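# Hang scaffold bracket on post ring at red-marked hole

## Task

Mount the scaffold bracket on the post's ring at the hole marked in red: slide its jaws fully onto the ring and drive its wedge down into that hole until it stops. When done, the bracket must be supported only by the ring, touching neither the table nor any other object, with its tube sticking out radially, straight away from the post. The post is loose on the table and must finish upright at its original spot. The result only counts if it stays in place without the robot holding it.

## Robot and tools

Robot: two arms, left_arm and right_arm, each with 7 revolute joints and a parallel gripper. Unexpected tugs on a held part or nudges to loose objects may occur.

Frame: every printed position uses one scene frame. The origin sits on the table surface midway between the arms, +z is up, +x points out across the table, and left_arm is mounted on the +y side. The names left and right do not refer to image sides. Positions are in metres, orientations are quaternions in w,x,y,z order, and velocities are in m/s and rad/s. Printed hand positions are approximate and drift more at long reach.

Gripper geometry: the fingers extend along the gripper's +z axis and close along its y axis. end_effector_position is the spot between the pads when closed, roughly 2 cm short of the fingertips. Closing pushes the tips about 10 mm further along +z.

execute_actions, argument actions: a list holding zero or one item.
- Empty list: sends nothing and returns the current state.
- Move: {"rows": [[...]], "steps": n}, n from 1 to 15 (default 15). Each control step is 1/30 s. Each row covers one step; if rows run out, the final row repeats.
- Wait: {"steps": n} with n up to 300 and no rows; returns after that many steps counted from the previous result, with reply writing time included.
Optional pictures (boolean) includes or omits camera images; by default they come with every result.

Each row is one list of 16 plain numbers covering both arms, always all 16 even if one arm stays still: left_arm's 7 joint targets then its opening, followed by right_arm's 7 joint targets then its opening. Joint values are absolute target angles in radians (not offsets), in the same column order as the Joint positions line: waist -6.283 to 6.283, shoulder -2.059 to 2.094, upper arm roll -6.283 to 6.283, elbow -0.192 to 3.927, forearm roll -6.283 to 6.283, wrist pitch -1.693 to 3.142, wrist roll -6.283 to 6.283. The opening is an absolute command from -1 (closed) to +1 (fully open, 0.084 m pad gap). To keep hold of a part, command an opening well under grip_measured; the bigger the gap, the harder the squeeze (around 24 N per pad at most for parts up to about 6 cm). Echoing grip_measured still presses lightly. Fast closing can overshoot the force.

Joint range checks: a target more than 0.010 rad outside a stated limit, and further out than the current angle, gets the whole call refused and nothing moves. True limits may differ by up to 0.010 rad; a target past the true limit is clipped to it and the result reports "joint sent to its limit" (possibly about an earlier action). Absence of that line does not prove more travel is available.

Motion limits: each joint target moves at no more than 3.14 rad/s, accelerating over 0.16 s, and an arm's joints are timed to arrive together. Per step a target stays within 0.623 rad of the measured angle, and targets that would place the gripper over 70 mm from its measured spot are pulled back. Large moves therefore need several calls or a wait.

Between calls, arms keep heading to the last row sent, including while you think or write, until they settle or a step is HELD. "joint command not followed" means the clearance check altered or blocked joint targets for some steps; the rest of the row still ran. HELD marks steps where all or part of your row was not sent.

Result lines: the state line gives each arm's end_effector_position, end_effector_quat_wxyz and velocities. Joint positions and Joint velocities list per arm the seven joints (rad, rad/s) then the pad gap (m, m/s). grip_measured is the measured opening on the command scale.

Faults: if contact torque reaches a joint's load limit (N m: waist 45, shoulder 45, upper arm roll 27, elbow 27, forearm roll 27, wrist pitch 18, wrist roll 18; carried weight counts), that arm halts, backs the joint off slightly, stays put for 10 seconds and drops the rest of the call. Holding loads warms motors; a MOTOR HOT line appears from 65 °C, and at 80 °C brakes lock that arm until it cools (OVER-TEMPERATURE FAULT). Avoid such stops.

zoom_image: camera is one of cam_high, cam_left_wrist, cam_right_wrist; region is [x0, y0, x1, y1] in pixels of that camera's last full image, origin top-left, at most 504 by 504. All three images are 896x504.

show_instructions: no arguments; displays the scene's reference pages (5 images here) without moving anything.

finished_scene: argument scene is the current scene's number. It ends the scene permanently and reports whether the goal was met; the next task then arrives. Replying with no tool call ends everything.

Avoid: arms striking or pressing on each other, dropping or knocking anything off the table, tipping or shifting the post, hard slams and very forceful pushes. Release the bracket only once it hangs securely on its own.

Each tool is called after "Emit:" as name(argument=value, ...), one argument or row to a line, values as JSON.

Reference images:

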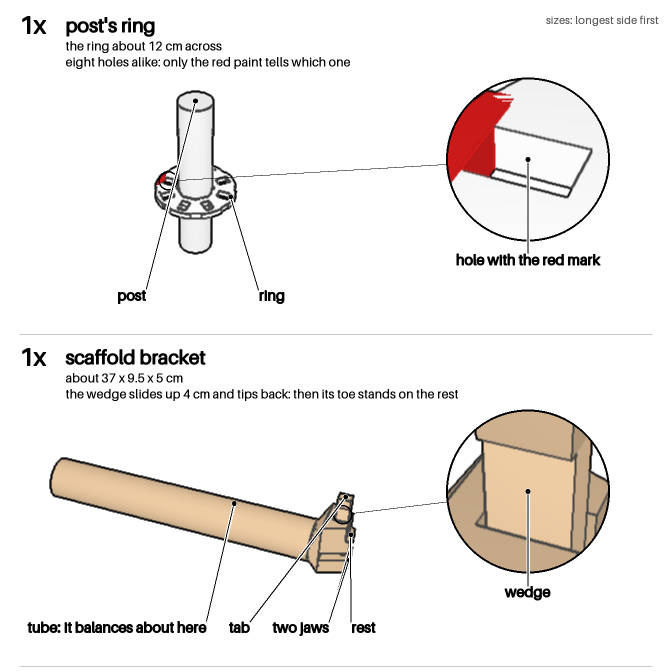

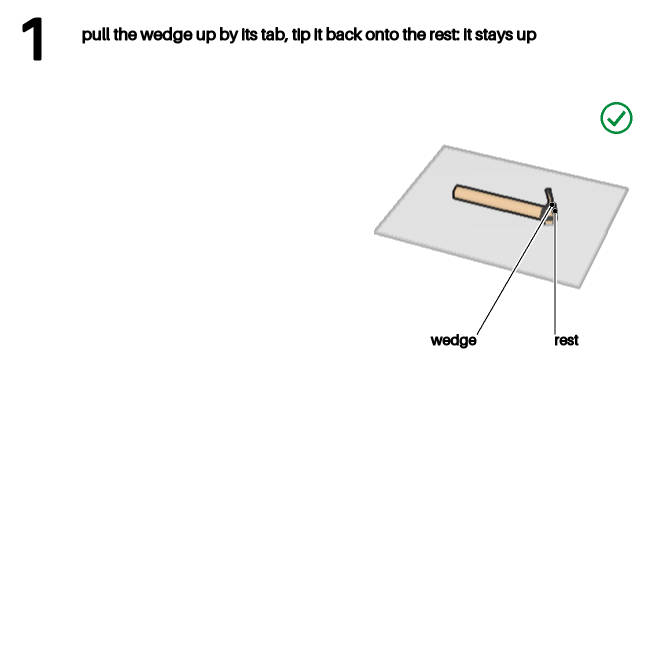

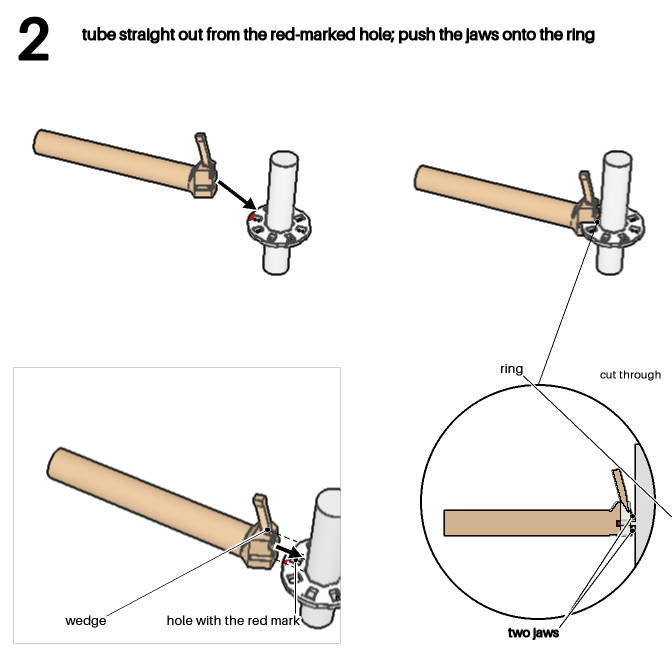

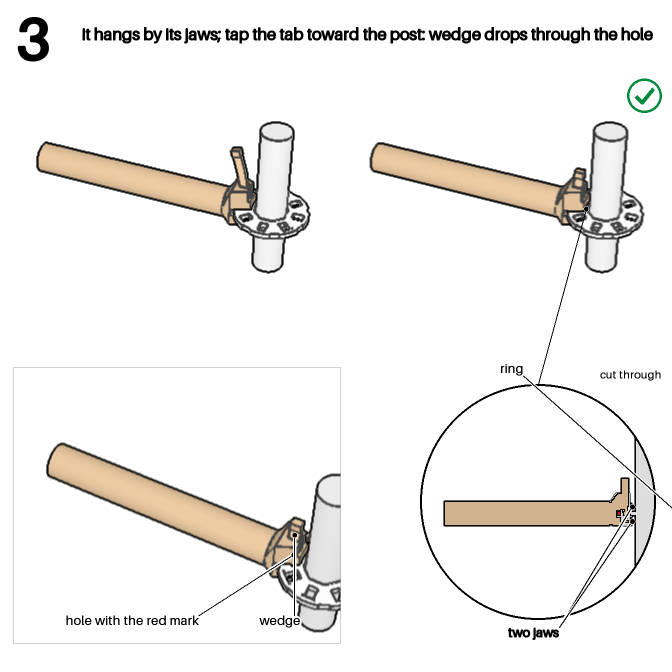

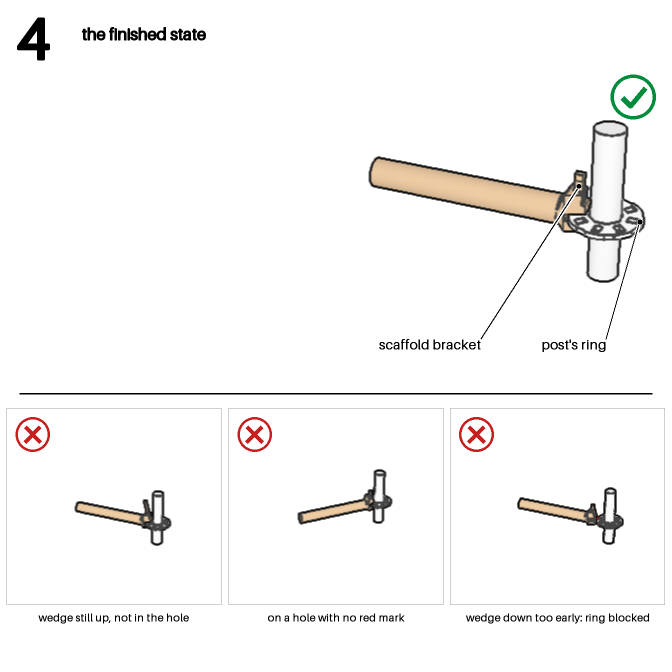

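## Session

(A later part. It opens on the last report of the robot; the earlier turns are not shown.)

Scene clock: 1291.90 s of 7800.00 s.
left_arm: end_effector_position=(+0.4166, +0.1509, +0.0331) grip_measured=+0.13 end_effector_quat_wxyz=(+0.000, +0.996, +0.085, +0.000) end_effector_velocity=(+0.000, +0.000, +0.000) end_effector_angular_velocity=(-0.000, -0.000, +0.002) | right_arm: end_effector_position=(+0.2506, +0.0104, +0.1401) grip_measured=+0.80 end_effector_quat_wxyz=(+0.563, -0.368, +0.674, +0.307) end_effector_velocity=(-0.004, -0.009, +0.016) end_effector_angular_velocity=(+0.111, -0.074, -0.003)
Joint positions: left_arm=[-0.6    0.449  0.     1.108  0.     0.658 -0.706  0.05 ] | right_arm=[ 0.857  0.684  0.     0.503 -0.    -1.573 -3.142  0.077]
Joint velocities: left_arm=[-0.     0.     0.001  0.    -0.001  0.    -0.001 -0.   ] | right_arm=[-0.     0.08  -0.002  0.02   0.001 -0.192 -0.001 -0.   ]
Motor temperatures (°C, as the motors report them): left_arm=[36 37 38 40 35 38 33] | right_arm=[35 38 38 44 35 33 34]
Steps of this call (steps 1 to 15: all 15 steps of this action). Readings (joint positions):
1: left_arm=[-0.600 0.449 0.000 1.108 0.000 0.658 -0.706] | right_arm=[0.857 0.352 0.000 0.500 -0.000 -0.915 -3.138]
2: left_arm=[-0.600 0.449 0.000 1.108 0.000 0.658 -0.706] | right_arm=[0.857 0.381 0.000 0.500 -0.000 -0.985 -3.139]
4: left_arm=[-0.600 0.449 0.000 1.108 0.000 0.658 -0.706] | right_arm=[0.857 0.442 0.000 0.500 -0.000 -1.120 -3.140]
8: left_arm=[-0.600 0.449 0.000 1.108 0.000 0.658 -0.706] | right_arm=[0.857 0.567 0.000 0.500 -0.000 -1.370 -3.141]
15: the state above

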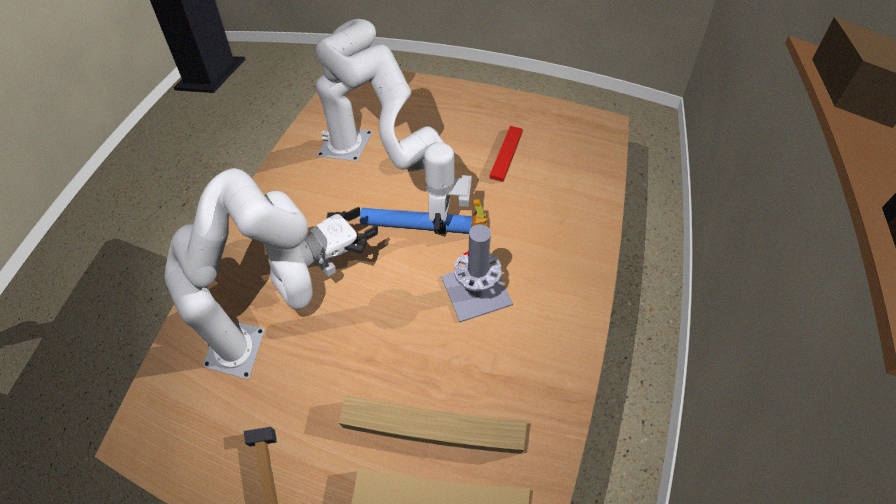

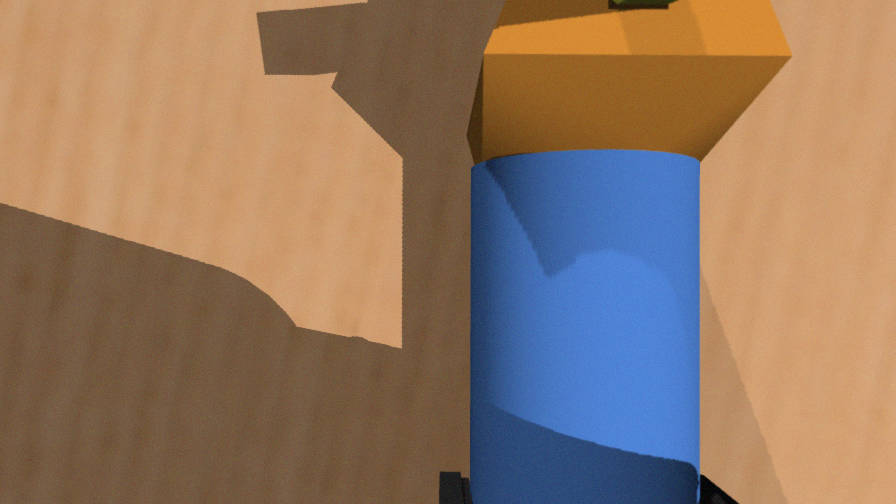

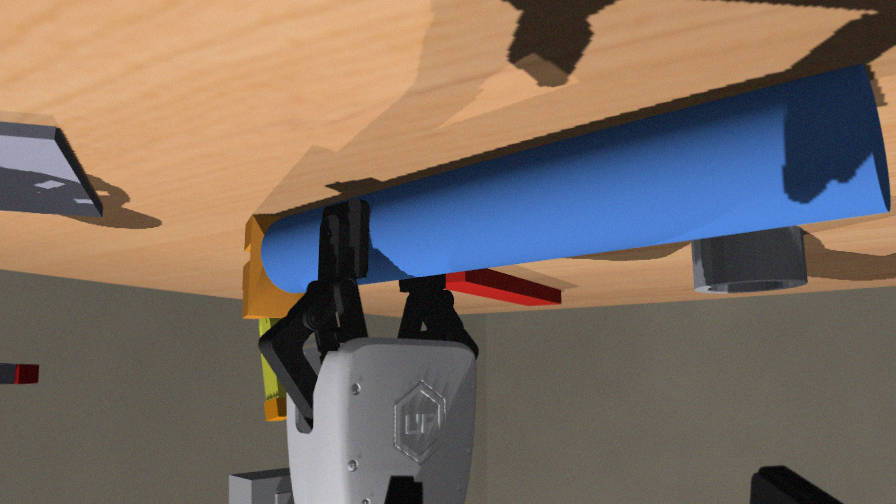

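Emit:
execute_actions(
  actions=[
    {"rows": [[-0.600,0.4469,0,1.1082,0,0.6613,-0.7064,-1,0.857,0.6931,0,0.5036,0,-1.59,-3.1416,0.8],[-0.600,0.4443,0,1.1085,0,0.6642,-0.7064,-1,0.857,0.6931,0,0.5036,0,-1.59,-3.1416,0.8],[-0.600,0.4416,0,1.1088,0,0.6672,-0.7064,-1,0.857,0.6931,0,0.5036,0,-1.59,-3.1416,0.8],[-0.600,0.439,0,1.1091,0,0.6701,-0.7064,-1,0.857,0.6931,0,0.5036,0,-1.59,-3.1416,0.8],[-0.600,0.4364,0,1.1094,0,0.673,-0.7064,-1,0.857,0.6931,0,0.5036,0,-1.59,-3.1416,0.8],[-0.600,0.4338,0,1.1097,0,0.6759,-0.7064,-1,0.857,0.6931,0,0.5036,0,-1.59,-3.1416,0.8],[-0.600,0.4311,0,1.11,0,0.6789,-0.7064,-1,0.857,0.6931,0,0.5036,0,-1.59,-3.1416,0.8],[-0.600,0.4285,0,1.1103,0,0.6818,-0.7064,-1,0.857,0.6931,0,0.5036,0,-1.59,-3.1416,0.8],[-0.600,0.4259,0,1.1106,0,0.6847,-0.7064,-1,0.857,0.6931,0,0.5036,0,-1.59,-3.1416,0.8],[-0.600,0.4233,0,1.1109,0,0.6876,-0.7064,-1,0.857,0.6931,0,0.5036,0,-1.59,-3.1416,0.8],[-0.600,0.4206,0,1.1112,0,0.6906,-0.7064,-1,0.857,0.6931,0,0.5036,0,-1.59,-3.1416,0.8],[-0.600,0.418,0,1.1115,0,0.6935,-0.7064,-1,0.857,0.6931,0,0.5036,0,-1.59,-3.1416,0.8]], "steps": 15},
  ],
  pictures=false,
)

Emit:
execute_actions(
  actions=[
    {"steps": 45},
  ],
)

Scene clock: 1312.30 s of 7800.00 s.
left_arm: end_effector_position=(+0.4128, +0.1554, +0.0412) grip_measured=+0.13 end_effector_quat_wxyz=(-0.005, +0.996, +0.087, -0.006) end_effector_velocity=(+0.027, -0.044, +0.059) end_effector_angular_velocity=(-0.078, -0.103, -0.036) | right_arm: end_effector_position=(+0.2498, +0.0092, +0.1402) grip_measured=+0.80 end_effector_quat_wxyz=(+0.566, -0.366, +0.671, +0.309) end_effector_velocity=(+0.001, -0.001, +0.000) end_effector_angular_velocity=(+0.000, -0.000, -0.002)
Joint positions: left_arm=[-0.599  0.426  0.002  1.104  0.     0.694 -0.706  0.05 ] | right_arm=[ 0.857  0.693 -0.     0.504  0.    -1.59  -3.142  0.077]
Joint velocities: left_arm=[-0.014 -0.068 -0.029  0.069 -0.005  0.009 -0.001 -0.   ] | right_arm=[-0.003 -0.    -0.     0.    -0.    -0.    -0.    -0.   ]
Motor temperatures (°C, as the motors report them): left_arm=[36 37 38 40 35 38 33] | right_arm=[35 38 38 42 35 33 34]
Steps of this call (steps 1 to 30: the robot went on to your last target; steps 31 to 90: nothing new was sent; then 16.90 s passed at rest; steps 91 to 105: all 15 steps of this action). Readings (joint positions):
91: left_arm=[-0.600 0.449 0.000 1.108 -0.000 0.658 -0.706] | right_arm=[0.857 0.693 -0.000 0.504 -0.000 -1.590 -3.142]
92: left_arm=[-0.600 0.449 -0.000 1.108 -0.000 0.659 -0.706] | right_arm=[0.857 0.693 0.000 0.504 -0.000 -1.590 -3.142]
94: left_arm=[-0.600 0.448 0.001 1.107 0.000 0.662 -0.706] | right_arm=[0.857 0.693 0.000 0.504 0.000 -1.590 -3.142]
98: left_arm=[-0.597 0.441 0.005 1.103 0.001 0.675 -0.707] | right_arm=[0.857 0.693 -0.000 0.504 0.000 -1.590 -3.142]
105: the state above

Scene clock: 1313.80 s of 7800.00 s.
left_arm: end_effector_position=(+0.4166, +0.1509, +0.0481) grip_measured=+0.13 end_effector_quat_wxyz=(-0.000, +0.996, +0.085, -0.000) end_effector_velocity=(+0.000, +0.000, -0.000) end_effector_angular_velocity=(-0.000, -0.001, +0.000) | right_arm: end_effector_position=(+0.2498, +0.0092, +0.1402) grip_measured=+0.80 end_effector_quat_wxyz=(+0.566, -0.366, +0.671, +0.309) end_effector_velocity=(+0.000, -0.000, +0.000) end_effector_angular_velocity=(+0.001, +0.001, -0.000)
Joint positions: left_arm=[-0.6    0.418 -0.     1.111 -0.     0.694 -0.706  0.05 ] | right_arm=[ 0.857  0.693 -0.     0.504 -0.    -1.59  -3.142  0.077]
Joint velocities: left_arm=[ 0.001  0.    -0.    -0.     0.001 -0.001 -0.    -0.   ] | right_arm=[-0.001 -0.001  0.    -0.    -0.001 -0.     0.001 -0.   ]
Motor temperatures (°C, as the motors report them): left_arm=[36 37 38 41 35 38 33] | right_arm=[35 38 38 42 35 33 34]
Steps of this call (steps 1 to 15: the robot went on to your last target; steps 16 to 45: nothing new was sent). Readings (joint positions):
1: left_arm=[-0.599 0.424 0.001 1.106 0.000 0.694 -0.706] | right_arm=[0.857 0.693 -0.000 0.504 0.000 -1.590 -3.142]
2: left_arm=[-0.599 0.422 0.001 1.108 0.000 0.694 -0.706] | right_arm=[0.857 0.693 0.000 0.504 0.000 -1.590 -3.142]
4: left_arm=[-0.600 0.420 0.000 1.110 0.000 0.693 -0.706] | right_arm=[0.857 0.693 0.000 0.504 -0.000 -1.590 -3.142]
8: left_arm=[-0.600 0.419 0.000 1.110 0.000 0.694 -0.706] | right_arm=[0.857 0.693 0.000 0.504 0.000 -1.590 -3.142]
45: the state above
All arms were judged still, so your last target was given up. Only a new action makes them travel on or press farther. Fingers that are still opening or closing keep moving.

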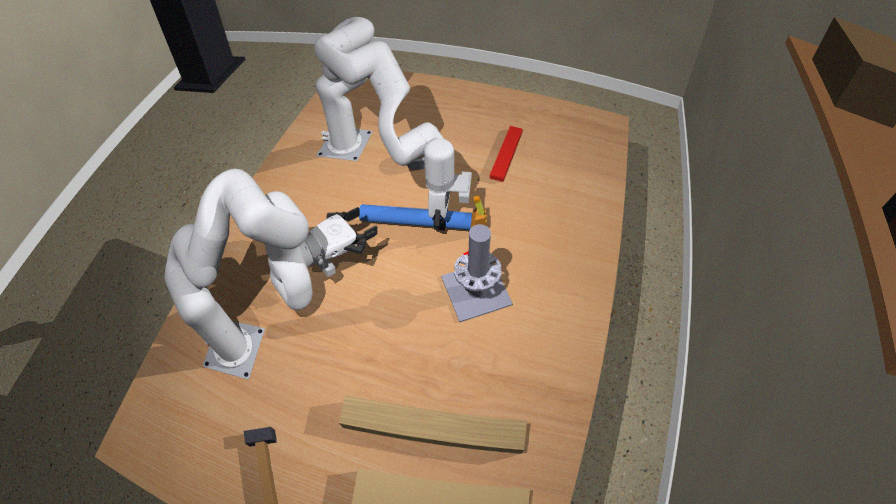

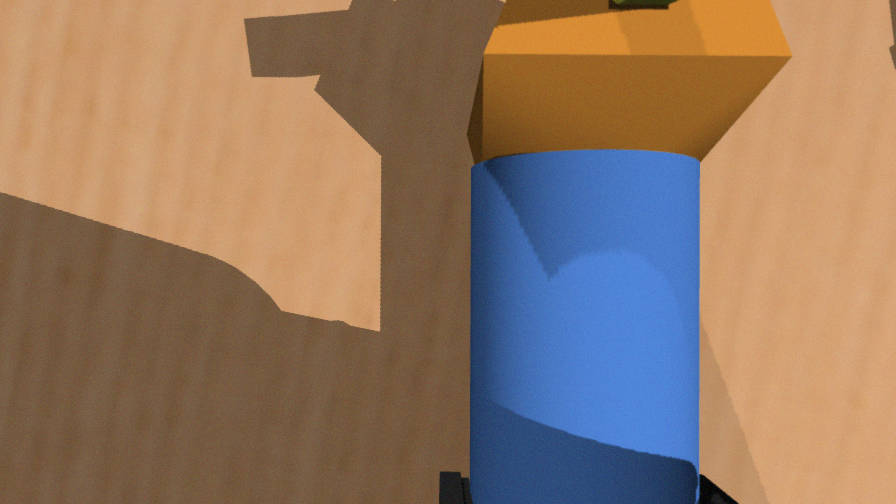

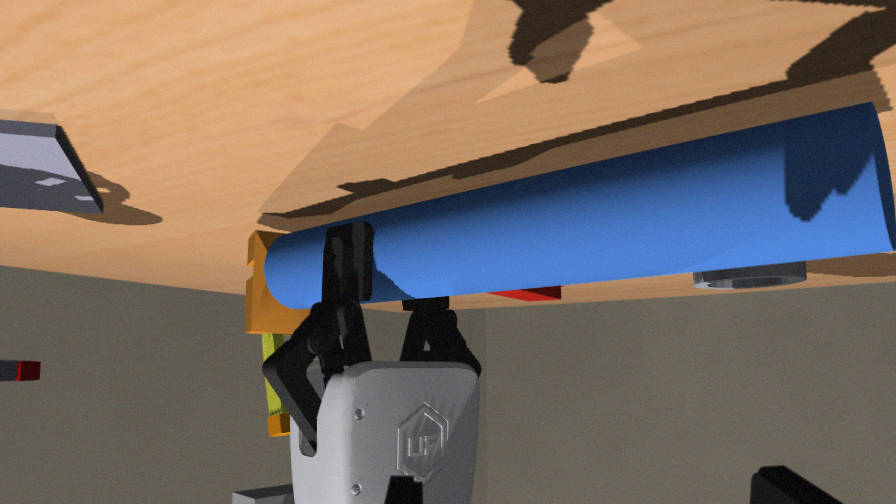

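Emit:
execute_actions(
  actions=[
    {"rows": [[-0.600,0.414,0,1.1122,0,0.6982,-0.7064,-1,0.846,0.6931,0,0.5036,0,-1.59,-3.1416,0.8],[-0.600,0.409,0,1.1131,0,0.7041,-0.7064,-1,0.835,0.6931,0,0.5036,0,-1.59,-3.1416,0.8],[-0.600,0.404,0,1.114,0,0.71,-0.7064,-1,0.824,0.6931,0,0.5036,0,-1.59,-3.1416,0.8],[-0.600,0.399,0,1.115,0,0.716,-0.7064,-1,0.813,0.6931,0,0.5036,0,-1.59,-3.1416,0.8],[-0.600,0.3939,0,1.116,0,0.7221,-0.7064,-1,0.802,0.6931,0,0.5036,0,-1.59,-3.1416,0.8],[-0.600,0.3883,0,1.1175,0,0.7292,-0.7064,-1,0.791,0.6931,0,0.5036,0,-1.59,-3.1416,0.8],[-0.600,0.3827,0,1.119,0,0.7363,-0.7064,-1,0.78,0.6931,0,0.5036,0,-1.59,-3.1416,0.8],[-0.600,0.3771,0,1.1206,0,0.7435,-0.7064,-1,0.769,0.6931,0,0.5036,0,-1.59,-3.1416,0.8],[-0.600,0.3715,0,1.1222,0,0.7507,-0.7064,-1,0.758,0.6931,0,0.5036,0,-1.59,-3.1416,0.8],[-0.600,0.3659,0,1.1239,0,0.758,-0.7064,-1,0.747,0.6931,0,0.5036,0,-1.59,-3.1416,0.8],[-0.600,0.3603,0,1.1256,0,0.7653,-0.7064,-1,0.736,0.6931,0,0.5036,0,-1.59,-3.1416,0.8],[-0.600,0.3547,0,1.1274,0,0.7727,-0.7064,-1,0.725,0.6931,0,0.5036,0,-1.59,-3.1416,0.8],[-0.600,0.3491,0,1.1292,0,0.7801,-0.7064,-1,0.714,0.6931,0,0.5036,0,-1.59,-3.1416,0.8],[-0.600,0.3435,0,1.1311,0,0.7876,-0.7064,-1,0.703,0.6931,0,0.5036,0,-1.59,-3.1416,0.8],[-0.600,0.3379,0,1.1331,0,0.7952,-0.7064,-1,0.692,0.6931,0,0.5036,0,-1.59,-3.1416,0.8]], "steps": 15},
  ],
  pictures=false,
)

Emit:
execute_actions(
  actions=[
    {"rows": [[-0.600,0.3337,0,1.1352,0,0.8015,-0.70,-1,0.681,0.6931,0,0.5036,0,-1.59,-3.1416,0.8],[-0.600,0.3295,0,1.1373,0,0.8078,-0.69,-1,0.67,0.6931,0,0.5036,0,-1.59,-3.1416,0.8],[-0.600,0.3253,0,1.1393,0,0.814,-0.675,-1,0.659,0.6931,0,0.5036,0,-1.59,-3.1416,0.8],[-0.600,0.3211,0,1.1414,0,0.8203,-0.655,-1,0.648,0.6931,0,0.5036,0,-1.59,-3.1416,0.8],[-0.600,0.3169,0,1.1435,0,0.8266,-0.63,-1,0.637,0.6931,0,0.5036,0,-1.59,-3.1416,0.8],[-0.600,0.3127,0,1.1456,0,0.8329,-0.605,-1,0.626,0.6931,0,0.5036,0,-1.59,-3.1416,0.8],[-0.600,0.3085,0,1.1477,0,0.8392,-0.58,-1,0.615,0.6931,0,0.5036,0,-1.59,-3.1416,0.8],[-0.600,0.3043,0,1.1497,0,0.8454,-0.555,-1,0.604,0.6931,0,0.5036,0,-1.59,-3.1416,0.8],[-0.600,0.3001,0,1.1518,0,0.8517,-0.53,-1,0.593,0.6931,0,0.5036,0,-1.59,-3.1416,0.8],[-0.600,0.2959,0,1.1539,0,0.858,-0.505,-1,0.582,0.6931,0,0.5036,0,-1.59,-3.1416,0.8],[-0.600,0.2959,0,1.1539,0,0.858,-0.48,-1,0.571,0.6931,0,0.5036,0,-1.59,-3.1416,0.8],[-0.600,0.2959,0,1.1539,0,0.858,-0.455,-1,0.56,0.6931,0,0.5036,0,-1.59,-3.1416,0.8],[-0.600,0.2959,0,1.1539,0,0.858,-0.43,-1,0.549,0.6931,0,0.5036,0,-1.59,-3.1416,0.8],[-0.600,0.2959,0,1.1539,0,0.858,-0.405,-1,0.538,0.6931,0,0.5036,0,-1.59,-3.1416,0.8],[-0.600,0.2959,0,1.1539,0,0.858,-0.38,-1,0.53,0.6931,0,0.5036,0,-1.59,-3.1416,0.8]], "steps": 15},
  ],
  pictures=false,
)

Emit:
execute_actions(
  actions=[
    {"rows": [[-0.600,0.2959,0,1.1539,0,0.858,-0.355,-1,0.53,0.6931,0,0.5036,0,-1.59,-3.1416,0.8],[-0.600,0.2959,0,1.1539,0,0.858,-0.33,-1,0.53,0.6931,0,0.5036,0,-1.59,-3.1416,0.8],[-0.600,0.2959,0,1.1539,0,0.858,-0.305,-1,0.53,0.6931,0,0.5036,0,-1.59,-3.1416,0.8],[-0.600,0.2959,0,1.1539,0,0.858,-0.28,-1,0.53,0.6931,0,0.5036,0,-1.59,-3.1416,0.8],[-0.600,0.2959,0,1.1539,0,0.858,-0.255,-1,0.53,0.6931,0,0.5036,0,-1.59,-3.1416,0.8],[-0.600,0.2959,0,1.1539,0,0.858,-0.23,-1,0.53,0.6931,0,0.5036,0,-1.59,-3.1416,0.8],[-0.600,0.2959,0,1.1539,0,0.858,-0.205,-1,0.53,0.6931,0,0.5036,0,-1.59,-3.1416,0.8],[-0.600,0.2959,0,1.1539,0,0.858,-0.18,-1,0.53,0.6931,0,0.5036,0,-1.59,-3.1416,0.8],[-0.600,0.2959,0,1.1539,0,0.858,-0.155,-1,0.53,0.6931,0,0.5036,0,-1.59,-3.1416,0.8],[-0.600,0.2959,0,1.1539,0,0.858,-0.13,-1,0.53,0.6931,0,0.5036,0,-1.59,-3.1416,0.8],[-0.600,0.2959,0,1.1539,0,0.858,-0.105,-1,0.53,0.6931,0,0.5036,0,-1.59,-3.1416,0.8],[-0.600,0.2959,0,1.1539,0,0.858,-0.08,-1,0.53,0.6931,0,0.5036,0,-1.59,-3.1416,0.8],[-0.600,0.2959,0,1.1539,0,0.858,-0.055,-1,0.53,0.6931,0,0.5036,0,-1.59,-3.1416,0.8],[-0.600,0.2959,0,1.1539,0,0.858,-0.03,-1,0.53,0.6931,0,0.5036,0,-1.59,-3.1416,0.8],[-0.600,0.2959,0,1.1539,0,0.858,-0.005,-1,0.53,0.6931,0,0.5036,0,-1.59,-3.1416,0.8]], "steps": 15},
  ],
  pictures=false,
)

Emit:
execute_actions(
  actions=[
    {"rows": [[-0.600,0.2959,0,1.1539,0,0.858,0.02,-1,0.53,0.6931,0,0.5036,0,-1.59,-3.1416,0.8],[-0.600,0.2959,0,1.1539,0,0.858,0.045,-1,0.53,0.6931,0,0.5036,0,-1.59,-3.1416,0.8],[-0.600,0.2959,0,1.1539,0,0.858,0.07,-1,0.53,0.6931,0,0.5036,0,-1.59,-3.1416,0.8],[-0.600,0.2959,0,1.1539,0,0.858,0.095,-1,0.53,0.6931,0,0.5036,0,-1.59,-3.1416,0.8],[-0.600,0.2959,0,1.1539,0,0.858,0.12,-1,0.53,0.6931,0,0.5036,0,-1.59,-3.1416,0.8],[-0.600,0.2959,0,1.1539,0,0.858,0.145,-1,0.53,0.6931,0,0.5036,0,-1.59,-3.1416,0.8],[-0.600,0.2959,0,1.1539,0,0.858,0.17,-1,0.53,0.6931,0,0.5036,0,-1.59,-3.1416,0.8],[-0.600,0.2959,0,1.1539,0,0.858,0.195,-1,0.53,0.6931,0,0.5036,0,-1.59,-3.1416,0.8],[-0.600,0.2959,0,1.1539,0,0.858,0.22,-1,0.53,0.6931,0,0.5036,0,-1.59,-3.1416,0.8],[-0.600,0.2959,0,1.1539,0,0.858,0.245,-1,0.53,0.6931,0,0.5036,0,-1.59,-3.1416,0.8],[-0.600,0.2959,0,1.1539,0,0.858,0.27,-1,0.53,0.6931,0,0.5036,0,-1.59,-3.1416,0.8],[-0.600,0.2959,0,1.1539,0,0.858,0.295,-1,0.53,0.6931,0,0.5036,0,-1.59,-3.1416,0.8],[-0.600,0.2959,0,1.1539,0,0.858,0.32,-1,0.53,0.6931,0,0.5036,0,-1.59,-3.1416,0.8],[-0.600,0.2959,0,1.1539,0,0.858,0.34,-1,0.53,0.6931,0,0.5036,0,-1.59,-3.1416,0.8],[-0.600,0.2959,0,1.1539,0,0.858,0.354,-1,0.53,0.6931,0,0.5036,0,-1.59,-3.1416,0.8]], "steps": 15},
  ],
  pictures=false,
)

Emit:
execute_actions(
  actions=[
    {"steps": 20},
  ],
)

Scene clock: 1384.73 s of 7800.00 s.
left_arm: end_effector_position=(+0.4168, +0.1508, +0.0804) grip_measured=+0.13 end_effector_quat_wxyz=(+0.000, +0.996, +0.085, +0.000) end_effector_velocity=(-0.002, +0.002, +0.088) end_effector_angular_velocity=(+0.003, +0.004, +0.001) | right_arm: end_effector_position=(+0.3017, -0.0292, +0.1402) grip_measured=+0.80 end_effector_quat_wxyz=(+0.584, -0.322, +0.693, +0.272) end_effector_velocity=(+0.124, -0.105, -0.000) end_effector_angular_velocity=(+0.000, +0.001, -0.325)
Joint positions: left_arm=[-0.6    0.356 -0.     1.127 -0.     0.771 -0.706  0.05 ] | right_arm=[ 0.728  0.693 -0.     0.504  0.    -1.59  -3.142  0.077]
Joint velocities: left_arm=[ 0.    -0.164  0.001  0.051  0.     0.22  -0.    -0.   ] | right_arm=[-0.326  0.     0.001 -0.    -0.001 -0.    -0.    -0.   ]
Motor temperatures (°C, as the motors report them): left_arm=[36 39 37 46 35 39 33] | right_arm=[35 38 38 41 35 33 34]
Steps of this call (steps 1 to 100: nothing new was sent; then 67.10 s passed at rest; steps 101 to 115: all 15 steps of this action). Readings (joint positions):
101: left_arm=[-0.600 0.418 -0.000 1.112 -0.000 0.694 -0.706] | right_arm=[0.857 0.693 0.000 0.504 -0.000 -1.590 -3.142]
102: left_arm=[-0.600 0.417 0.000 1.112 -0.000 0.695 -0.706] | right_arm=[0.855 0.693 0.001 0.504 -0.000 -1.590 -3.142]
104: left_arm=[-0.600 0.412 0.000 1.112 -0.000 0.702 -0.706] | right_arm=[0.843 0.693 0.001 0.504 -0.000 -1.590 -3.142]
108: left_arm=[-0.600 0.394 0.000 1.116 -0.000 0.723 -0.706] | right_arm=[0.803 0.693 -0.000 0.504 0.000 -1.590 -3.142]
115: the state above

Scene clock: 1385.23 s of 7800.00 s.
left_arm: end_effector_position=(+0.4172, +0.1505, +0.1147) grip_measured=+0.13 end_effector_quat_wxyz=(+0.001, +0.999, -0.033, +0.001) end_effector_velocity=(-0.001, +0.000, +0.014) end_effector_angular_velocity=(+0.003, +0.001, -0.737) | right_arm: end_effector_position=(+0.3598, -0.0871, +0.1402) grip_measured=+0.80 end_effector_quat_wxyz=(+0.605, -0.264, +0.718, +0.223) end_effector_velocity=(+0.106, -0.124, +0.000) end_effector_angular_velocity=(-0.000, -0.001, -0.326)
Joint positions: left_arm=[-0.6    0.297 -0.     1.154  0.     0.854 -0.47   0.05 ] | right_arm=[ 0.564  0.693 -0.     0.504  0.    -1.59  -3.142  0.077]
Joint velocities: left_arm=[-0.001 -0.023  0.001  0.012  0.     0.038  0.737 -0.   ] | right_arm=[-0.325 -0.    -0.001  0.     0.001 -0.    -0.     0.   ]
Motor temperatures (°C, as the motors report them): left_arm=[36 39 37 46 35 39 33] | right_arm=[35 38 38 41 35 33 34]
Steps of this call (steps 1 to 15: all 15 steps of this action). Readings (joint positions):
1: left_arm=[-0.600 0.350 0.000 1.129 -0.000 0.779 -0.706] | right_arm=[0.717 0.693 -0.000 0.504 0.000 -1.590 -3.142]
2: left_arm=[-0.600 0.345 0.000 1.131 -0.000 0.786 -0.705] | right_arm=[0.706 0.693 -0.000 0.504 0.000 -1.590 -3.142]
4: left_arm=[-0.600 0.335 0.000 1.135 -0.000 0.799 -0.694] | right_arm=[0.684 0.693 -0.000 0.504 0.000 -1.590 -3.142]
8: left_arm=[-0.600 0.319 0.000 1.142 -0.000 0.823 -0.633] | right_arm=[0.640 0.693 -0.000 0.504 0.000 -1.590 -3.142]
15: the state above

Scene clock: 1385.73 s of 7800.00 s.
left_arm: end_effector_position=(+0.4166, +0.1509, +0.1150) grip_measured=+0.13 end_effector_quat_wxyz=(-0.000, +0.976, -0.218, -0.000) end_effector_velocity=(-0.001, -0.000, -0.001) end_effector_angular_velocity=(+0.001, +0.002, -0.746) | right_arm: end_effector_position=(+0.3703, -0.0998, +0.1402) grip_measured=+0.80 end_effector_quat_wxyz=(+0.608, -0.252, +0.722, +0.213) end_effector_velocity=(+0.001, -0.001, +0.000) end_effector_angular_velocity=(-0.000, -0.001, -0.004)
Joint positions: left_arm=[-0.6    0.296 -0.     1.154  0.     0.858 -0.096  0.05 ] | right_arm=[ 0.53   0.693  0.     0.504 -0.    -1.59  -3.142  0.077]
Joint velocities: left_arm=[-0.001  0.     0.    -0.001 -0.     0.     0.746 -0.   ] | right_arm=[-0.002 -0.    -0.001 -0.     0.001  0.     0.     0.   ]
Motor temperatures (°C, as the motors report them): left_arm=[36 39 37 46 35 39 33] | right_arm=[35 38 38 41 35 33 34]
Steps of this call (steps 1 to 15: all 15 steps of this action). Readings (joint positions):
1: left_arm=[-0.600 0.297 -0.000 1.154 0.000 0.855 -0.445] | right_arm=[0.553 0.693 -0.000 0.504 0.000 -1.590 -3.142]
2: left_arm=[-0.600 0.297 -0.000 1.154 0.000 0.856 -0.420] | right_arm=[0.545 0.693 -0.001 0.504 0.000 -1.590 -3.142]
4: left_arm=[-0.600 0.297 0.000 1.153 0.000 0.857 -0.371] | right_arm=[0.536 0.693 -0.001 0.504 0.000 -1.590 -3.142]
8: left_arm=[-0.600 0.297 0.000 1.153 0.000 0.858 -0.271] | right_arm=[0.532 0.693 0.000 0.504 -0.000 -1.590 -3.142]
15: the state above

Scene clock: 1386.23 s of 7800.00 s.
left_arm: end_effector_position=(+0.4166, +0.1509, +0.1151) grip_measured=+0.13 end_effector_quat_wxyz=(-0.000, +0.918, -0.396, -0.000) end_effector_velocity=(+0.000, -0.000, +0.000) end_effector_angular_velocity=(-0.000, -0.001, -0.710) | right_arm: end_effector_position=(+0.3705, -0.1000, +0.1402) grip_measured=+0.80 end_effector_quat_wxyz=(+0.608, -0.252, +0.722, +0.212) end_effector_velocity=(-0.000, +0.000, +0.000) end_effector_angular_velocity=(-0.001, -0.001, -0.000)
Joint positions: left_arm=[-0.6    0.296 -0.     1.154  0.     0.858  0.278  0.05 ] | right_arm=[ 0.53   0.693  0.     0.504 -0.    -1.59  -3.142  0.077]
Joint velocities: left_arm=[-0.    -0.    -0.     0.001  0.    -0.     0.709 -0.   ] | right_arm=[ 0.001 -0.001  0.    -0.     0.001  0.    -0.001  0.   ]
Motor temperatures (°C, as the motors report them): left_arm=[36 39 37 46 35 39 33] | right_arm=[35 38 38 41 35 33 34]
Steps of this call (steps 1 to 15: all 15 steps of this action). Readings (joint positions):
1: left_arm=[-0.600 0.296 0.000 1.154 0.000 0.858 -0.071] | right_arm=[0.530 0.693 0.000 0.504 -0.000 -1.590 -3.142]
2: left_arm=[-0.600 0.296 0.000 1.154 0.000 0.858 -0.046] | right_arm=[0.530 0.693 0.000 0.504 -0.000 -1.590 -3.142]
4: left_arm=[-0.600 0.296 0.000 1.154 0.000 0.858 0.004] | right_arm=[0.530 0.693 0.000 0.504 -0.000 -1.590 -3.142]
8: left_arm=[-0.600 0.296 0.000 1.154 0.000 0.858 0.104] | right_arm=[0.530 0.693 0.000 0.504 -0.000 -1.590 -3.142]
15: the state above

Scene clock: 1386.90 s of 7800.00 s.
left_arm: end_effector_position=(+0.4166, +0.1509, +0.1151) grip_measured=+0.13 end_effector_quat_wxyz=(-0.000, +0.903, -0.430, +0.000) end_effector_velocity=(+0.000, -0.001, +0.000) end_effector_angular_velocity=(-0.001, -0.001, -0.002) | right_arm: end_effector_position=(+0.3705, -0.1000, +0.1402) grip_measured=+0.80 end_effector_quat_wxyz=(+0.608, -0.252, +0.722, +0.212) end_effector_velocity=(+0.000, -0.000, +0.000) end_effector_angular_velocity=(-0.001, -0.001, -0.001)
Joint positions: left_arm=[-0.6    0.296  0.     1.154 -0.     0.858  0.354  0.05 ] | right_arm=[ 0.53   0.693  0.     0.504 -0.    -1.59  -3.142  0.077]
Joint velocities: left_arm=[-0.001  0.     0.     0.001  0.    -0.     0.001  0.   ] | right_arm=[-0.001 -0.    -0.     0.     0.001  0.    -0.001 -0.   ]
Motor temperatures (°C, as the motors report them): left_arm=[36 39 37 46 35 39 33] | right_arm=[35 38 38 41 35 33 34]
Steps of this call (steps 1 to 20: the robot went on to your last target). Readings (joint positions):
1: left_arm=[-0.600 0.296 -0.000 1.154 0.000 0.858 0.301] | right_arm=[0.530 0.693 0.000 0.504 -0.000 -1.590 -3.142]
2: left_arm=[-0.600 0.296 -0.000 1.154 0.000 0.858 0.318] | right_arm=[0.530 0.693 0.000 0.504 -0.000 -1.590 -3.142]
4: left_arm=[-0.600 0.296 -0.000 1.154 0.000 0.858 0.338] | right_arm=[0.530 0.693 0.000 0.504 -0.000 -1.590 -3.142]
8: left_arm=[-0.600 0.296 0.000 1.154 -0.000 0.858 0.350] | right_arm=[0.530 0.693 0.000 0.504 -0.000 -1.590 -3.142]
20: the state above

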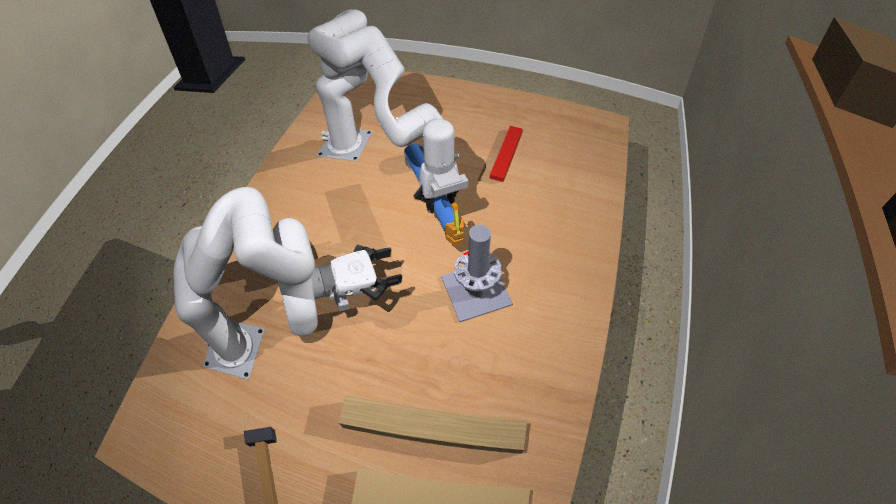

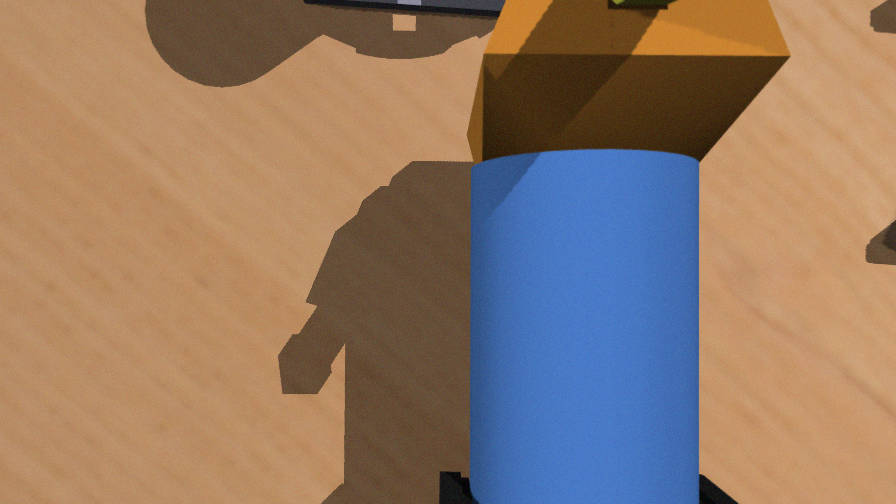

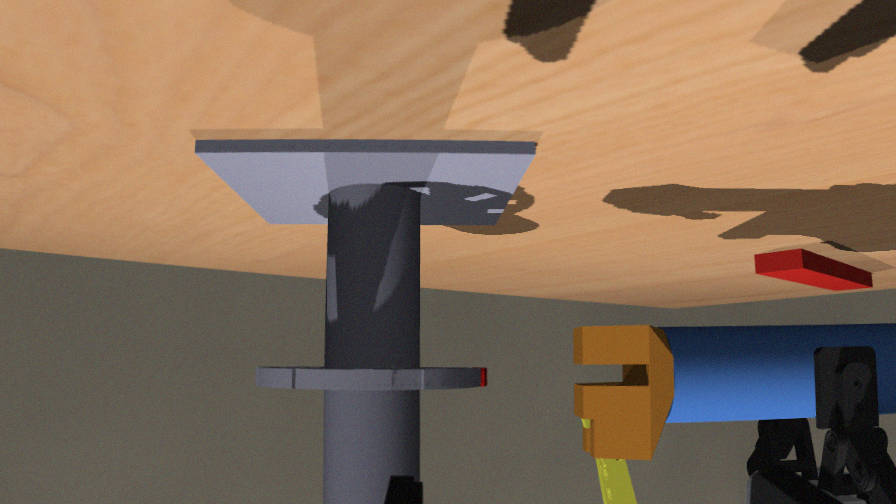

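Emit:
zoom_image(
  camera="cam_right_wrist",
  region=[420, 310, 720, 470],
)

Region (420, 310, 720, 470) of cam_right_wrist's 896x504 image, scaled by 1.680, with more detail than that image has; it fills the top 269 rows of this view, and the rest is white.

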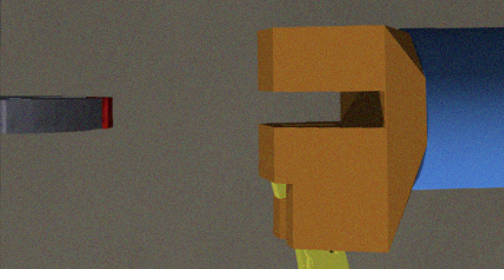

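Emit:
zoom_image(
  camera="cam_left_wrist",
  region=[280, 0, 520, 90],
)

Emit:
zoom_image(
  camera="cam_high",
  region=[400, 140, 560, 330],
)

Region (280, 0, 520, 90) of cam_left_wrist's 896x504 image, scaled by 2.100, with more detail than that image has; it fills the top 189 rows of this view, and the rest is white.

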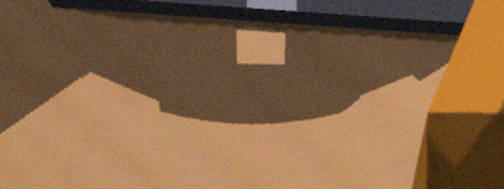

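Region (400, 140, 560, 330) of cam_high's 896x504 image, scaled by 2.653, with more detail than that image has; it fills the left 424 columns of this view, and the rest is white.

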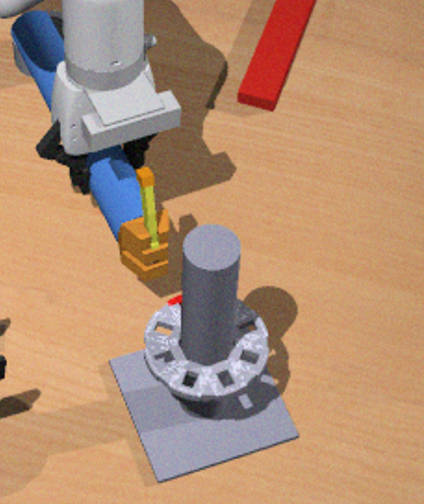

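Emit:
zoom_image(
  camera="cam_right_wrist",
  region=[560, 300, 896, 470],
)

Region (560, 300, 896, 470) of cam_right_wrist's 896x504 image, scaled by 1.500, with more detail than that image has; it fills the top 255 rows of this view, and the rest is white.

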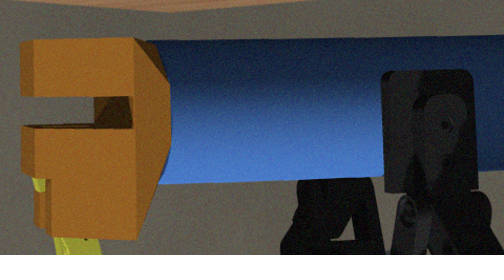

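Emit:
zoom_image(
  camera="cam_right_wrist",
  region=[240, 330, 500, 430],
)

Region (240, 330, 500, 430) of cam_right_wrist's 896x504 image, scaled by 1.938, with more detail than that image has; it fills the top 194 rows of this view, and the rest is white.

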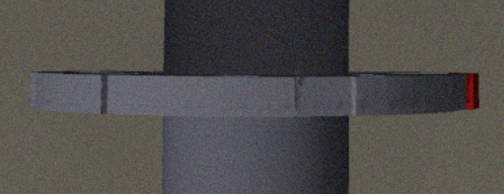

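Emit:
execute_actions(
  actions=[
    {"rows": [[-0.6007,0.3037,0,1.1668,0,0.8648,0.3533,-1,0.53,0.6931,0,0.5036,0,-1.59,-3.1416,0.8],[-0.6013,0.3116,0,1.1797,0,0.8716,0.3527,-1,0.53,0.6931,0,0.5036,0,-1.59,-3.1416,0.8],[-0.602,0.3194,0,1.1926,0,0.8784,0.352,-1,0.53,0.6931,0,0.5036,0,-1.59,-3.1416,0.8],[-0.6026,0.3273,0,1.2056,0,0.8852,0.3514,-1,0.53,0.6931,0,0.5036,0,-1.59,-3.1416,0.8],[-0.6033,0.3351,0,1.2185,0,0.892,0.3507,-1,0.53,0.6931,0,0.5036,0,-1.59,-3.1416,0.8],[-0.604,0.3429,0,1.2314,0,0.8988,0.35,-1,0.53,0.6931,0,0.5036,0,-1.59,-3.1416,0.8],[-0.6046,0.3508,0,1.2443,0,0.9056,0.3494,-1,0.53,0.6931,0,0.5036,0,-1.59,-3.1416,0.8],[-0.6053,0.3586,0,1.2572,0,0.9125,0.3487,-1,0.53,0.6931,0,0.5036,0,-1.59,-3.1416,0.8],[-0.6059,0.3665,0,1.2701,0,0.9193,0.3481,-1,0.53,0.6931,0,0.5036,0,-1.59,-3.1416,0.8],[-0.6066,0.3743,0,1.283,0,0.9261,0.3474,-1,0.53,0.6931,0,0.5036,0,-1.59,-3.1416,0.8],[-0.6073,0.3821,0,1.2959,0,0.9329,0.3467,-1,0.53,0.6931,0,0.5036,0,-1.59,-3.1416,0.8],[-0.6079,0.39,0,1.3089,0,0.9397,0.3461,-1,0.53,0.6931,0,0.5036,0,-1.59,-3.1416,0.8],[-0.6086,0.3978,0,1.3218,0,0.9465,0.3454,-1,0.53,0.6931,0,0.5036,0,-1.59,-3.1416,0.8],[-0.6092,0.4057,0,1.3347,0,0.9533,0.3448,-1,0.53,0.6931,0,0.5036,0,-1.59,-3.1416,0.8],[-0.6099,0.4135,0,1.3476,0,0.9601,0.3441,-1,0.53,0.6931,0,0.5036,0,-1.59,-3.1416,0.8]], "steps": 15},
  ],
  pictures=false,
)

Emit:
execute_actions(
  actions=[
    {"steps": 30},
  ],
)

Scene clock: 1481.57 s of 7800.00 s.
left_arm: end_effector_position=(+0.4383, +0.1331, +0.1186) grip_measured=+0.13 end_effector_quat_wxyz=(-0.001, +0.903, -0.430, -0.010) end_effector_velocity=(+0.052, -0.042, +0.005) end_effector_angular_velocity=(+0.030, +0.047, +0.000) | right_arm: end_effector_position=(+0.3705, -0.1000, +0.1402) grip_measured=+0.80 end_effector_quat_wxyz=(+0.608, -0.252, +0.722, +0.212) end_effector_velocity=(-0.000, +0.001, +0.001) end_effector_angular_velocity=(+0.000, -0.002, +0.002)
Joint positions: left_arm=[-0.608  0.388 -0.     1.304  0.     0.937  0.346  0.05 ] | right_arm=[ 0.53   0.693  0.     0.504 -0.    -1.59  -3.142  0.077]
Joint velocities: left_arm=[-0.018  0.235  0.001  0.381  0.001  0.203 -0.018 -0.   ] | right_arm=[ 0.002 -0.001  0.     0.     0.    -0.    -0.001 -0.   ]
Motor temperatures (°C, as the motors report them): left_arm=[36 39 37 48 35 39 33] | right_arm=[35 38 38 40 35 33 34]
Steps of this call (steps 1 to 15: the robot went on to your last target; steps 16 to 90: nothing new was sent; then 91.17 s passed at rest; steps 91 to 105: all 15 steps of this action). Readings (joint positions):
91: left_arm=[-0.600 0.296 0.000 1.154 -0.000 0.858 0.354] | right_arm=[0.530 0.693 -0.000 0.504 -0.000 -1.590 -3.142]
92: left_arm=[-0.600 0.297 0.000 1.156 0.000 0.860 0.354] | right_arm=[0.530 0.693 0.000 0.504 -0.000 -1.590 -3.142]
94: left_arm=[-0.601 0.306 0.000 1.171 0.000 0.868 0.353] | right_arm=[0.530 0.693 -0.000 0.504 0.000 -1.590 -3.142]
98: left_arm=[-0.603 0.334 -0.000 1.216 0.000 0.890 0.351] | right_arm=[0.530 0.693 -0.000 0.504 0.000 -1.590 -3.142]
105: the state above

Scene clock: 1482.57 s of 7800.00 s.
left_arm: end_effector_position=(+0.4441, +0.1282, +0.1195) grip_measured=+0.13 end_effector_quat_wxyz=(-0.001, +0.903, -0.430, -0.013) end_effector_velocity=(-0.001, -0.000, -0.001) end_effector_angular_velocity=(+0.001, +0.001, -0.002) | right_arm: end_effector_position=(+0.3705, -0.1000, +0.1402) grip_measured=+0.80 end_effector_quat_wxyz=(+0.608, -0.252, +0.722, +0.212) end_effector_velocity=(-0.000, +0.000, -0.000) end_effector_angular_velocity=(-0.000, +0.001, +0.001)
Joint positions: left_arm=[-0.61   0.413 -0.     1.348 -0.     0.96   0.344  0.05 ] | right_arm=[ 0.53   0.693 -0.     0.504  0.    -1.59  -3.142  0.077]
Joint velocities: left_arm=[-0.001  0.    -0.    -0.001  0.    -0.     0.001 -0.   ] | right_arm=[ 0.001  0.001 -0.001  0.    -0.001 -0.     0.     0.   ]
Motor temperatures (°C, as the motors report them): left_arm=[36 39 37 48 35 39 33] | right_arm=[35 38 38 40 35 33 34]
Steps of this call (steps 1 to 30: the robot went on to your last target). Readings (joint positions):
1: left_arm=[-0.608 0.395 -0.000 1.317 0.000 0.944 0.346] | right_arm=[0.530 0.693 0.000 0.504 0.000 -1.590 -3.142]
2: left_arm=[-0.609 0.402 -0.000 1.328 -0.000 0.949 0.345] | right_arm=[0.530 0.693 0.000 0.504 0.000 -1.590 -3.142]
4: left_arm=[-0.610 0.408 -0.000 1.339 -0.000 0.955 0.345] | right_arm=[0.530 0.693 -0.000 0.504 -0.000 -1.590 -3.142]
8: left_arm=[-0.610 0.412 -0.000 1.345 -0.000 0.959 0.344] | right_arm=[0.530 0.693 -0.000 0.504 0.000 -1.590 -3.142]
30: the state above
All arms were judged still, so your last target was given up. Only a new action makes them travel on or press farther. Fingers that are still opening or closing keep moving.

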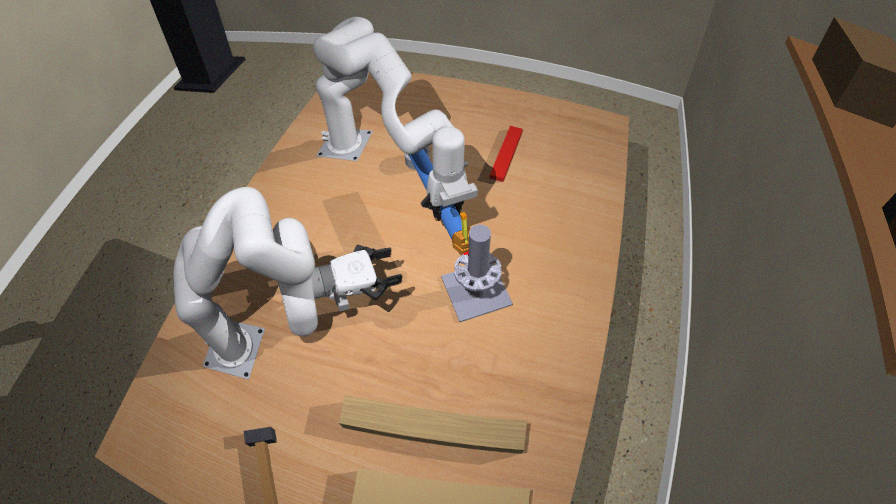

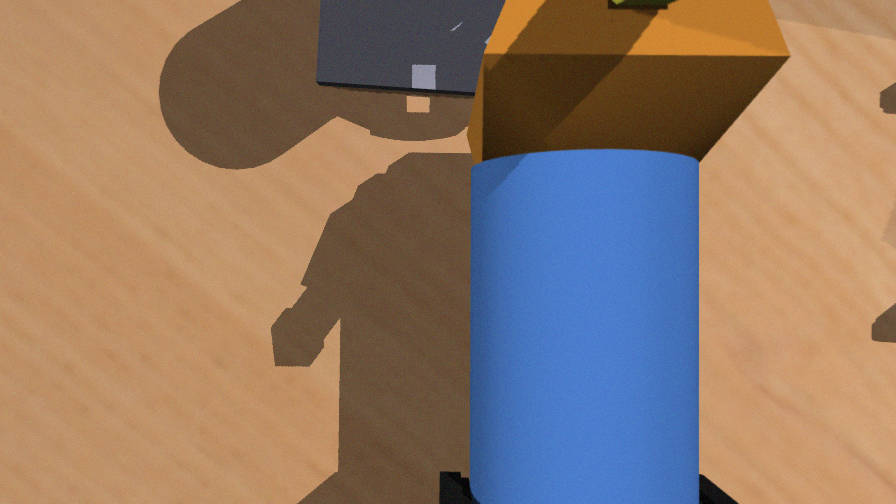

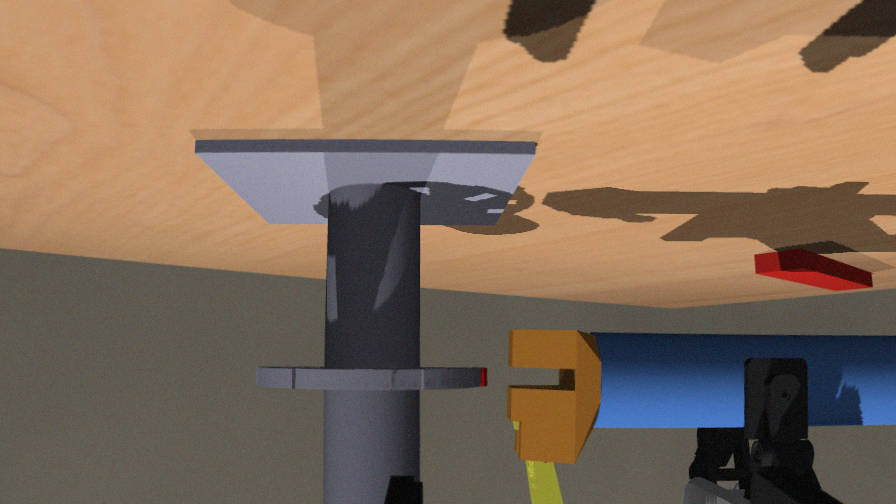

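Emit:
zoom_image(
  camera="cam_right_wrist",
  region=[440, 320, 640, 470],
)

Emit:
zoom_image(
  camera="cam_left_wrist",
  region=[290, 0, 520, 230],
)

Region (440, 320, 640, 470) of cam_right_wrist's 896x504 image, scaled by 2.520, with more detail than that image has; it fills the top 378 rows of this view, and the rest is white.

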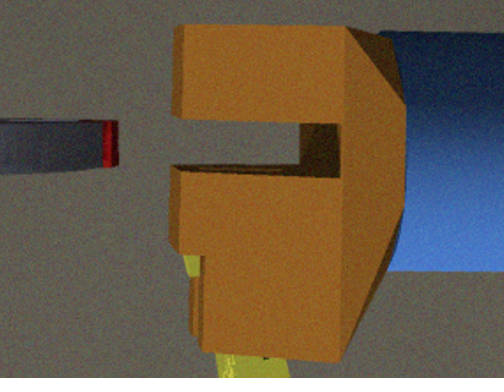

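Region (290, 0, 520, 230) of cam_left_wrist's 896x504 image, scaled by 2.191, with more detail than that image has.

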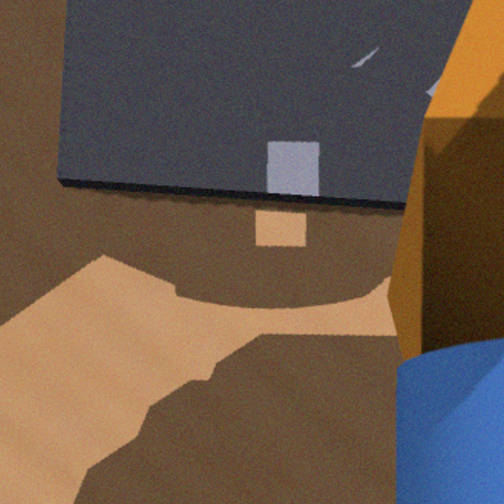

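Emit:
zoom_image(
  camera="cam_right_wrist",
  region=[500, 320, 896, 470],
)

Region (500, 320, 896, 470) of cam_right_wrist's 896x504 image, scaled by 1.273, with more detail than that image has; it fills the top 191 rows of this view, and the rest is white.

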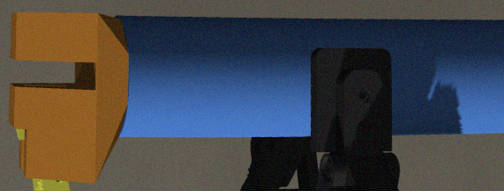

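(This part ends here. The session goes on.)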